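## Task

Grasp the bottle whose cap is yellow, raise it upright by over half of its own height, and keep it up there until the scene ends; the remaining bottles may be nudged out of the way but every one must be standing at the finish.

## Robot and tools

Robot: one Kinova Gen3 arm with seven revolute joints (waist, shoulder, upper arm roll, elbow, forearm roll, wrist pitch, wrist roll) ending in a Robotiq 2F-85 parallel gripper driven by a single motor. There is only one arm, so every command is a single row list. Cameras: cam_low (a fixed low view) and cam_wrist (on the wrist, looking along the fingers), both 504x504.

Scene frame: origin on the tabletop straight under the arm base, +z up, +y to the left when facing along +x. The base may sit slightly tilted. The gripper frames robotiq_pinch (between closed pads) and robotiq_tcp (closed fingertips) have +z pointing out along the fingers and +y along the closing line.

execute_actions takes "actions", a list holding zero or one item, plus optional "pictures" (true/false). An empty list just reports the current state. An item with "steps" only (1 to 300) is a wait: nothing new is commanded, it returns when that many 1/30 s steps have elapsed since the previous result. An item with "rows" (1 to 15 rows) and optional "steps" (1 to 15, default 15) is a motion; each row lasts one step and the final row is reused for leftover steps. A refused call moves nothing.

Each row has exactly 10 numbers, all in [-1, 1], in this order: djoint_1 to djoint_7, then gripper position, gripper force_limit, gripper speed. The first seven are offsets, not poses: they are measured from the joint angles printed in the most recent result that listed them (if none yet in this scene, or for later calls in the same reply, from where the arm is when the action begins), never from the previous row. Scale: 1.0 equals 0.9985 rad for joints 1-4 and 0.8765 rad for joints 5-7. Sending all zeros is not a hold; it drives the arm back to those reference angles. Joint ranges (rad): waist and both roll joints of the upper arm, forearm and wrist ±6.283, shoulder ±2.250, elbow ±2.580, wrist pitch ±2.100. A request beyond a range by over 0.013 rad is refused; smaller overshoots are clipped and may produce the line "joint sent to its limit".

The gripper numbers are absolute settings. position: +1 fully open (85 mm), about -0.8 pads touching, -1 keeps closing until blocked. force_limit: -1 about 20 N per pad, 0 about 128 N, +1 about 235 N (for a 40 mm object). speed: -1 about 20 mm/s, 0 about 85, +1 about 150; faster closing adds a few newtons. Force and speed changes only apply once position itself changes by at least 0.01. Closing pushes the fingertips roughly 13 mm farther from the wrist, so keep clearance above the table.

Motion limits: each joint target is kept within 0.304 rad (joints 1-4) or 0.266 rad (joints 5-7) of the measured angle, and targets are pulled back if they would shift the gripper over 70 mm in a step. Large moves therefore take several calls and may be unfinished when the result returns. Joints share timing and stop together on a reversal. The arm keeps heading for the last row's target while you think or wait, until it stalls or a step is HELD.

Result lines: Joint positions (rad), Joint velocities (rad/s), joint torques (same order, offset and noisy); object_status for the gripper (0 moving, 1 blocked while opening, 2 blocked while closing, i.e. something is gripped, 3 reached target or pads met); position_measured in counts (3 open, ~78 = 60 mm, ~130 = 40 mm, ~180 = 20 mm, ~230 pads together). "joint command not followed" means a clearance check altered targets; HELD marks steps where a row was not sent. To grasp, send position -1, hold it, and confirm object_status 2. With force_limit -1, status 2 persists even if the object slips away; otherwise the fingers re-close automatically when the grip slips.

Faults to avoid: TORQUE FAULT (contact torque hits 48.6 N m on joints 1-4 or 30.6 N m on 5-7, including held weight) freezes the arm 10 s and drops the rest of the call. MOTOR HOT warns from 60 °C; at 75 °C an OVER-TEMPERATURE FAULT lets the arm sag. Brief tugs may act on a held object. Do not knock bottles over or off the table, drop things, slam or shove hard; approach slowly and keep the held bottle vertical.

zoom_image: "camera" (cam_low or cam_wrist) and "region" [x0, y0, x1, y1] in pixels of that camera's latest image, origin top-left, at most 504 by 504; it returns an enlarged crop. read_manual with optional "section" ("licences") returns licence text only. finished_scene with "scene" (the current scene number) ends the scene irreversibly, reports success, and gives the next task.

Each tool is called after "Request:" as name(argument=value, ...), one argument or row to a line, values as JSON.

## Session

Request:
execute_actions(
  actions=[],
)

Scene clock: 0.00 s of 3900.00 s.
position_measured=3 object_status=3
Joint positions: [ 1.617  1.325 -0.56   1.497 -0.815  0.998  2.782]
Joint velocities: [ 0.     0.001  0.     0.     0.     0.001 -0.001]
Joint torques (N m, as the joint torque sensors report them, + toward a larger angle): no reading
Motor temperatures (°C, as the motors report them): [32 31 32 34 42 38 41]

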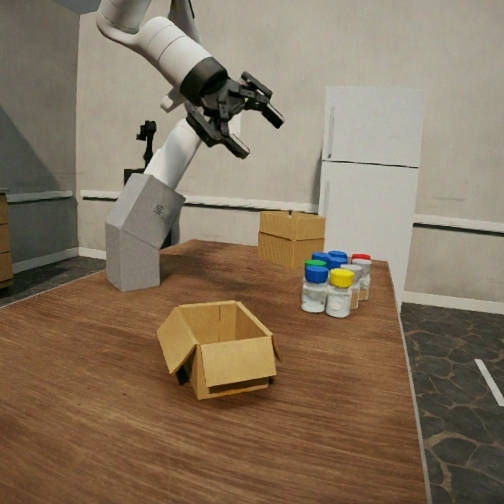

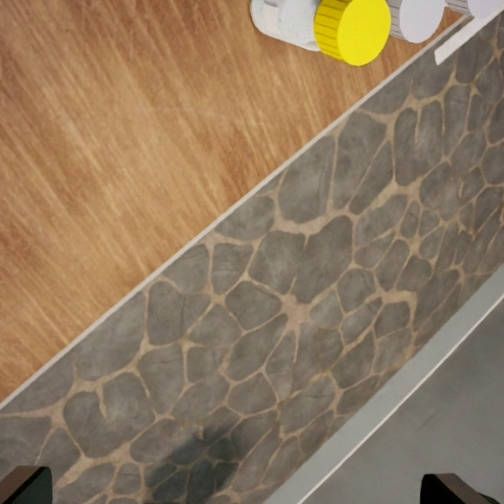

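Request:
execute_actions(
  actions=[
    {"rows":[[-1,-0.566,0.561,0.444,-0.39,-0.59,0,0.8,0,0]]},
  ],
  pictures=false,
)

Request:
execute_actions(
  actions=[
    {"steps":55},
  ],
  pictures=false,
)

Request:
execute_actions(
  actions=[
    {"rows":[[-0.3,0,0,0,0,0,0,0.8,0,0]]},
  ],
  pictures=false,
)

Request:
execute_actions(
  actions=[
    {"steps":20},
  ],
)

Scene clock: 1.57 s of 3900.00 s.
position_measured=28 object_status=0
Joint positions: [ 1.153  0.888 -0.125  1.879 -1.119  0.61   2.782]
Joint velocities: [-1.252 -0.845  0.921  0.484 -0.314 -0.873  0.   ]
Joint torques (N m, as the joint torque sensors report them, + toward a larger angle): [  6.84 -14.87   2.05  -6.99  -0.5    0.35   0.52]
Motor temperatures (°C, as the motors report them): [32 31 32 34 42 38 41]
Steps of this call (steps 1 to 32: nothing new was sent; steps 33 to 47: all 15 steps of this action). Readings (joint positions | what the end effector reports):
33: [1.616 1.323 -0.559 1.498 -0.815 0.997 2.782] | position_measured=3 object_status=0
34: [1.609 1.316 -0.553 1.504 -0.820 0.992 2.782] | position_measured=5 object_status=0
36: [1.579 1.285 -0.527 1.531 -0.843 0.969 2.782] | position_measured=15 object_status=0
40: [1.452 1.160 -0.406 1.653 -0.949 0.863 2.782] | position_measured=27 object_status=0
47: the state above

Scene clock: 3.40 s of 3900.00 s.
position_measured=28 object_status=3
Joint positions: [ 0.619  0.759 -0.     1.941 -1.157  0.481  2.782]
Joint velocities: [-0.    -0.001 -0.     0.     0.001  0.001  0.   ]
Joint torques (N m, as the joint torque sensors report them, + toward a larger angle): [  9.22 -15.94   5.54  -4.5   -0.13  -0.41   0.59]
Motor temperatures (°C, as the motors report them): [32 31 32 34 42 38 41]
Steps of this call (steps 1 to 45: the robot went on to your last target; steps 46 to 55: nothing new was sent). Readings (joint positions | what the end effector reports):
1: [1.112 0.862 -0.097 1.893 -1.128 0.583 2.782] | position_measured=28 object_status=3
2: [1.070 0.841 -0.074 1.904 -1.135 0.560 2.782] | position_measured=28 object_status=3
4: [0.993 0.811 -0.043 1.919 -1.145 0.527 2.782] | position_measured=28 object_status=3
8: [0.868 0.785 -0.018 1.931 -1.152 0.500 2.782] | position_measured=28 object_status=3
55: the state above
The arm was judged still, so your last target was given up. Only a new action makes it travel on or press farther. Fingers that are still opening or closing keep moving.

Scene clock: 3.90 s of 3900.00 s.
position_measured=28 object_status=3
Joint positions: [ 0.339  0.759 -0.002  1.941 -1.157  0.482  2.782]
Joint velocities: [-0.276  0.    -0.011  0.003  0.     0.003  0.   ]
Joint torques (N m, as the joint torque sensors report them, + toward a larger angle): [ 12.15 -16.49   7.03  -3.39   0.31  -0.65   0.6 ]
Motor temperatures (°C, as the motors report them): [32 31 32 34 42 38 41]
Steps of this call (steps 1 to 15: all 15 steps of this action). Readings (joint positions | what the end effector reports):
1: [0.617 0.759 0.000 1.941 -1.157 0.481 2.782] | position_measured=28 object_status=3
2: [0.610 0.759 0.001 1.941 -1.156 0.480 2.782] | position_measured=28 object_status=3
4: [0.580 0.759 0.003 1.941 -1.156 0.480 2.782] | position_measured=28 object_status=3
8: [0.480 0.759 0.000 1.940 -1.157 0.481 2.782] | position_measured=28 object_status=3
15: the state above

Scene clock: 4.57 s of 3900.00 s.
position_measured=28 object_status=3
Joint positions: [ 0.319  0.759 -0.     1.941 -1.157  0.481  2.782]
Joint velocities: [-0.     0.001  0.     0.001 -0.    -0.    -0.   ]
Joint torques (N m, as the joint torque sensors report them, + toward a larger angle): [  9.23 -16.34   5.4   -2.75   0.19  -0.31   0.45]
Motor temperatures (°C, as the motors report them): [32 31 32 34 42 38 41]
Steps of this call (steps 1 to 20: the robot went on to your last target). Readings (joint positions | what the end effector reports):
1: [0.332 0.759 -0.002 1.941 -1.157 0.482 2.782] | position_measured=28 object_status=3
2: [0.328 0.759 -0.002 1.941 -1.157 0.482 2.782] | position_measured=28 object_status=3
4: [0.325 0.759 -0.001 1.941 -1.157 0.481 2.782] | position_measured=28 object_status=3
8: [0.321 0.759 -0.000 1.941 -1.157 0.481 2.782] | position_measured=28 object_status=3
20: the state above

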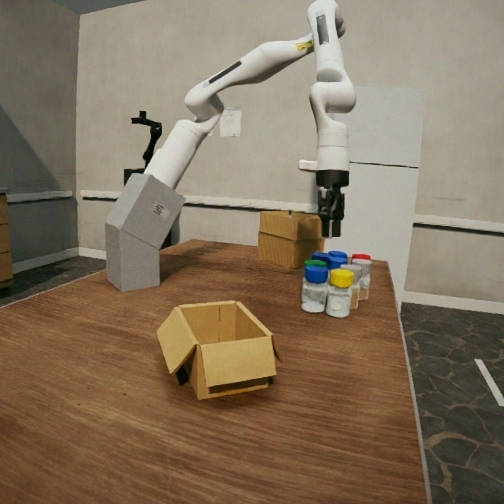

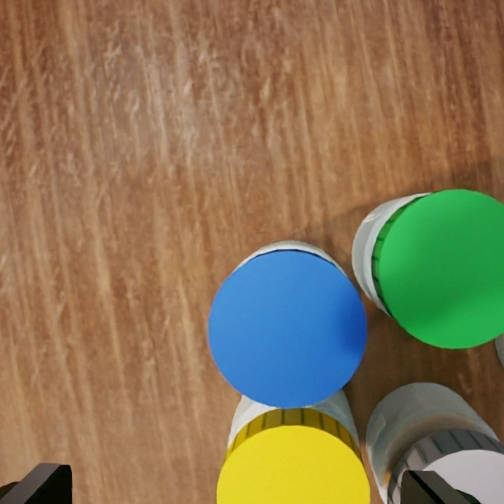

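Request:
execute_actions(
  actions=[
    {"rows":[[-0.085,0.133,0,-0.137,-0.05,-0.038,0.8,0.5,0,0]]},
  ],
  pictures=false,
)

Request:
execute_actions(
  actions=[
    {"steps":20},
  ],
)

Scene clock: 6.43 s of 3900.00 s.
position_measured=66 object_status=0
Joint positions: [ 0.239  0.885 -0.001  1.809 -1.199  0.449  3.288]
Joint velocities: [-0.037  0.058  0.002 -0.052 -0.016 -0.011  1.216]
Joint torques (N m, as the joint torque sensors report them, + toward a larger angle): [  9.99 -17.98   5.37  -2.23   0.76  -0.17   0.56]
Motor temperatures (°C, as the motors report them): [32 31 32 34 42 38 41]
Steps of this call (steps 1 to 15: the robot went on to your last target; steps 16 to 41: nothing new was sent; steps 42 to 56: all 15 steps of this action). Readings (joint positions | what the end effector reports):
42: [0.318 0.761 -0.000 1.940 -1.157 0.481 2.783] | position_measured=28 object_status=0
43: [0.314 0.767 0.001 1.934 -1.158 0.480 2.793] | position_measured=29 object_status=0
45: [0.296 0.796 0.001 1.908 -1.166 0.473 2.844] | position_measured=40 object_status=0
49: [0.260 0.852 -0.001 1.846 -1.187 0.458 3.003] | position_measured=63 object_status=0
56: the state above

Scene clock: 7.10 s of 3900.00 s.
position_measured=66 object_status=3
Joint positions: [ 0.234  0.892 -0.     1.804 -1.2    0.448  3.483]
Joint velocities: [-0.001 -0.     0.    -0.     0.    -0.    -0.001]
Joint torques (N m, as the joint torque sensors report them, + toward a larger angle): [  9.7  -17.92   5.57  -2.33   0.27  -0.26   0.54]
Motor temperatures (°C, as the motors report them): [32 31 32 34 42 38 41]
Steps of this call (steps 1 to 20: the robot went on to your last target). Readings (joint positions | what the end effector reports):
1: [0.238 0.887 -0.000 1.808 -1.199 0.449 3.328] | position_measured=66 object_status=0
2: [0.237 0.888 -0.000 1.807 -1.200 0.448 3.369] | position_measured=66 object_status=0
4: [0.235 0.891 -0.000 1.805 -1.200 0.448 3.438] | position_measured=66 object_status=3
8: [0.235 0.892 -0.000 1.804 -1.200 0.448 3.481] | position_measured=66 object_status=3
20: the state above

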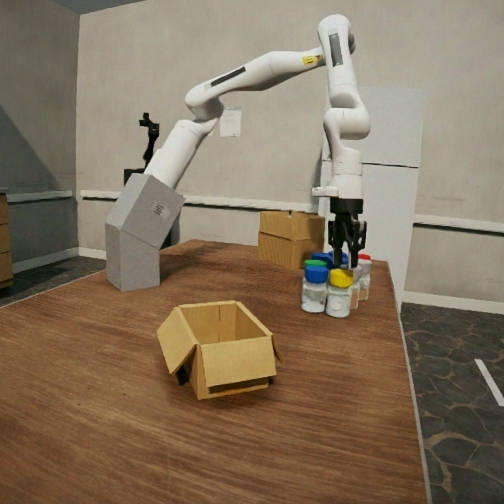

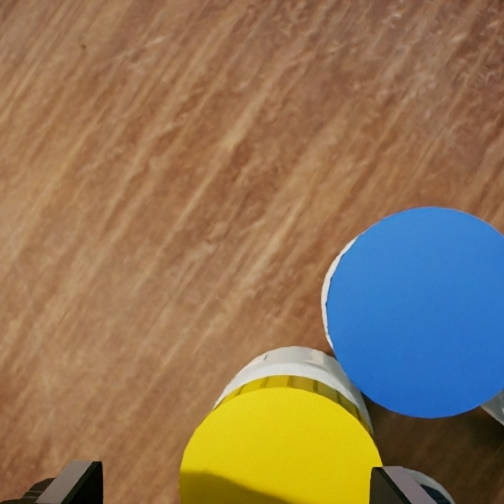

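Request:
execute_actions(
  actions=[
    {"rows":[[-0.017,0,0,0.012,0,0,0,0.5,0,0],[-0.017,0,0,0.012,0,0,0,0.5,0,0],[-0.017,0,0,0.012,0,0,0,0.5,0,0],[-0.017,0,0,0.012,0,0,0,0.5,0,0],[-0.017,0,0,0.012,0,0,0,0.5,0,0],[-0.028,0.035,0,-0.016,0,0,0,0.5,0,0]]},
  ],
)

Scene clock: 8.93 s of 3900.00 s.
position_measured=66 object_status=3
Joint positions: [ 0.207  0.926 -0.     1.789 -1.2    0.448  3.483]
Joint velocities: [-0.006  0.014  0.001 -0.007  0.001 -0.003  0.   ]
Joint torques (N m, as the joint torque sensors report them, + toward a larger angle): [  9.61 -18.21   5.39  -2.25   0.23  -0.25   0.66]
Motor temperatures (°C, as the motors report them): [32 31 32 34 42 38 41]
Steps of this call (steps 1 to 15: the robot went on to your last target; steps 16 to 40: nothing new was sent; steps 41 to 55: all 15 steps of this action). Readings (joint positions | what the end effector reports):
41: [0.233 0.892 0.000 1.805 -1.200 0.447 3.483] | position_measured=66 object_status=3
42: [0.228 0.892 0.001 1.807 -1.200 0.447 3.483] | position_measured=66 object_status=3
44: [0.222 0.892 -0.001 1.813 -1.200 0.448 3.483] | position_measured=66 object_status=3
48: [0.213 0.909 -0.000 1.803 -1.200 0.448 3.483] | position_measured=66 object_status=3
55: the state above

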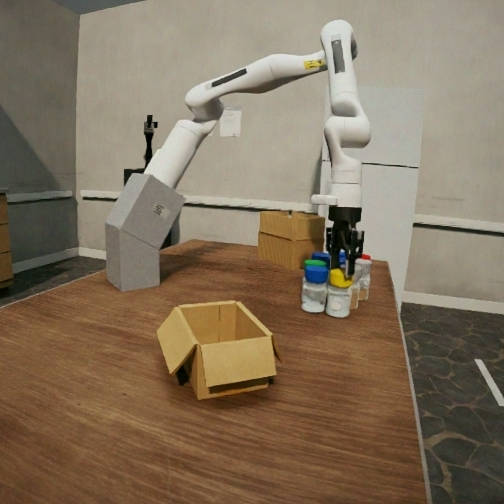

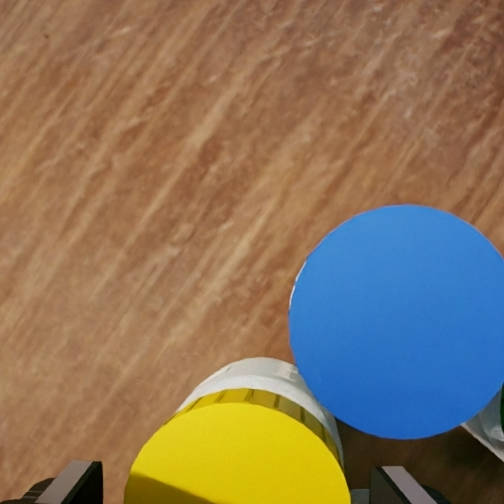

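Request:
execute_actions(
  actions=[
    {"rows":[[-0.016,0.05,0,-0.042,0,0,0,0.5,0,0]]},
  ],
)

Request:
execute_actions(
  actions=[
    {"rows":[[0,0,0,0,0,0,0,-1,-0.3,-0.5]]},
  ],
  pictures=false,
)

Request:
execute_actions(
  actions=[
    {"rows":[[0.07,-0.19,0,0.135,0,0,0,-1,-0.3,-0.5]]},
  ],
  pictures=false,
)

Request:
execute_actions(
  actions=[
    {"steps":20},
  ],
)

Scene clock: 10.57 s of 3900.00 s.
position_measured=66 object_status=3
Joint positions: [ 0.191  0.975 -0.     1.747 -1.2    0.448  3.483]
Joint velocities: [-0.001  0.003  0.    -0.001  0.001  0.001  0.001]
Joint torques (N m, as the joint torque sensors report them, + toward a larger angle): [  9.7  -18.76   5.22  -2.05   0.31  -0.26   0.67]
Motor temperatures (°C, as the motors report them): [32 32 32 34 42 38 41]
Steps of this call (steps 1 to 15: the robot went on to your last target; steps 16 to 34: nothing new was sent; steps 35 to 49: all 15 steps of this action). Readings (joint positions | what the end effector reports):
35: [0.206 0.928 -0.000 1.787 -1.200 0.448 3.483] | position_measured=66 object_status=3
36: [0.204 0.935 0.000 1.782 -1.200 0.448 3.483] | position_measured=66 object_status=3
38: [0.197 0.957 0.000 1.764 -1.200 0.448 3.483] | position_measured=66 object_status=3
42: [0.192 0.972 -0.001 1.749 -1.200 0.448 3.483] | position_measured=66 object_status=3
49: the state above

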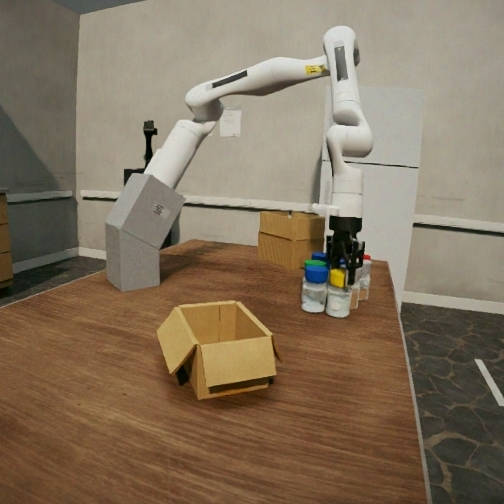

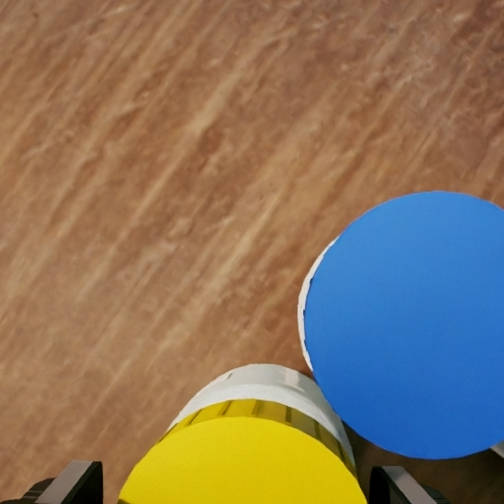

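Scene clock: 11.07 s of 3900.00 s.
position_measured=97 object_status=0
Joint positions: [ 0.191  0.974 -0.001  1.748 -1.2    0.449  3.483]
Joint velocities: [-0.001  0.    -0.001  0.001 -0.001  0.001  0.001]
Joint torques (N m, as the joint torque sensors report them, + toward a larger angle): [ 10.07 -17.27   5.81  -2.75   0.1   -0.94   0.68]
Motor temperatures (°C, as the motors report them): [32 32 32 34 42 38 41]
Steps of this call (steps 1 to 15: all 15 steps of this action). Readings (joint positions | what the end effector reports):
1: [0.191 0.975 -0.000 1.747 -1.200 0.448 3.483] | position_measured=66 object_status=0
2: [0.191 0.975 -0.000 1.747 -1.200 0.448 3.483] | position_measured=67 object_status=0
4: [0.191 0.975 -0.000 1.747 -1.200 0.448 3.483] | position_measured=74 object_status=0
8: [0.191 0.974 -0.001 1.748 -1.200 0.449 3.483] | position_measured=91 object_status=0
15: the state above

Scene clock: 11.57 s of 3900.00 s.
position_measured=97 object_status=2
Joint positions: [ 0.26   0.788 -0.     1.882 -1.2    0.449  3.483]
Joint velocities: [ 0.013 -0.035 -0.006  0.014 -0.002 -0.     0.001]
Joint torques (N m, as the joint torque sensors report them, + toward a larger angle): [ 10.21 -18.21   5.59  -3.06   0.26  -0.61   0.78]
Motor temperatures (°C, as the motors report them): [32 32 32 34 42 38 41]
Steps of this call (steps 1 to 15: all 15 steps of this action). Readings (joint positions | what the end effector reports):
1: [0.192 0.972 -0.001 1.749 -1.200 0.449 3.483] | position_measured=97 object_status=2
2: [0.194 0.967 -0.001 1.753 -1.200 0.448 3.483] | position_measured=97 object_status=2
4: [0.204 0.938 -0.002 1.772 -1.200 0.448 3.483] | position_measured=97 object_status=2
8: [0.241 0.838 -0.000 1.842 -1.200 0.448 3.483] | position_measured=97 object_status=2
15: the state above

Scene clock: 12.23 s of 3900.00 s.
position_measured=97 object_status=2
Joint positions: [ 0.261  0.784 -0.001  1.883 -1.2    0.449  3.483]
Joint velocities: [-0.001 -0.002  0.    -0.001  0.     0.001 -0.   ]
Joint torques (N m, as the joint torque sensors report them, + toward a larger angle): [  9.87 -18.12   5.85  -2.91   0.16  -0.63   0.58]
Motor temperatures (°C, as the motors report them): [32 32 32 34 42 38 41]
Steps of this call (steps 1 to 15: the robot went on to your last target; steps 16 to 20: nothing new was sent). Readings (joint positions | what the end effector reports):
1: [0.260 0.787 -0.001 1.882 -1.200 0.449 3.483] | position_measured=97 object_status=2
2: [0.260 0.786 -0.001 1.882 -1.200 0.449 3.483] | position_measured=97 object_status=2
4: [0.261 0.785 -0.001 1.883 -1.200 0.449 3.483] | position_measured=97 object_status=2
8: [0.261 0.784 -0.001 1.883 -1.200 0.449 3.483] | position_measured=97 object_status=2
20: the state above
The arm was judged still, so your last target was given up. Only a new action makes it travel on or press farther. Fingers that are still opening or closing keep moving.

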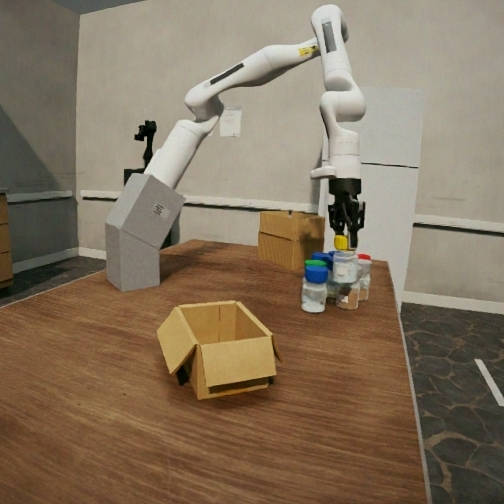

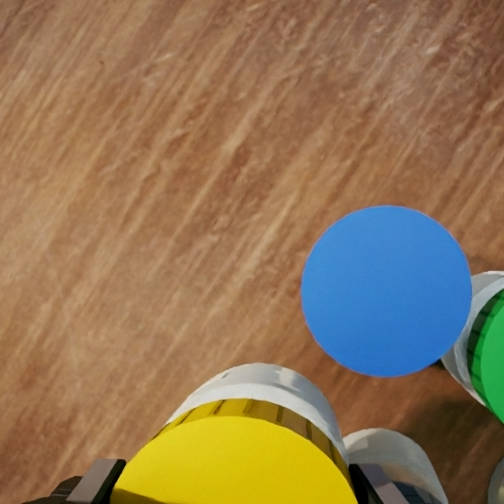

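Request:
finished_scene(
  scene=2,
)

The scene is finished: the task was done.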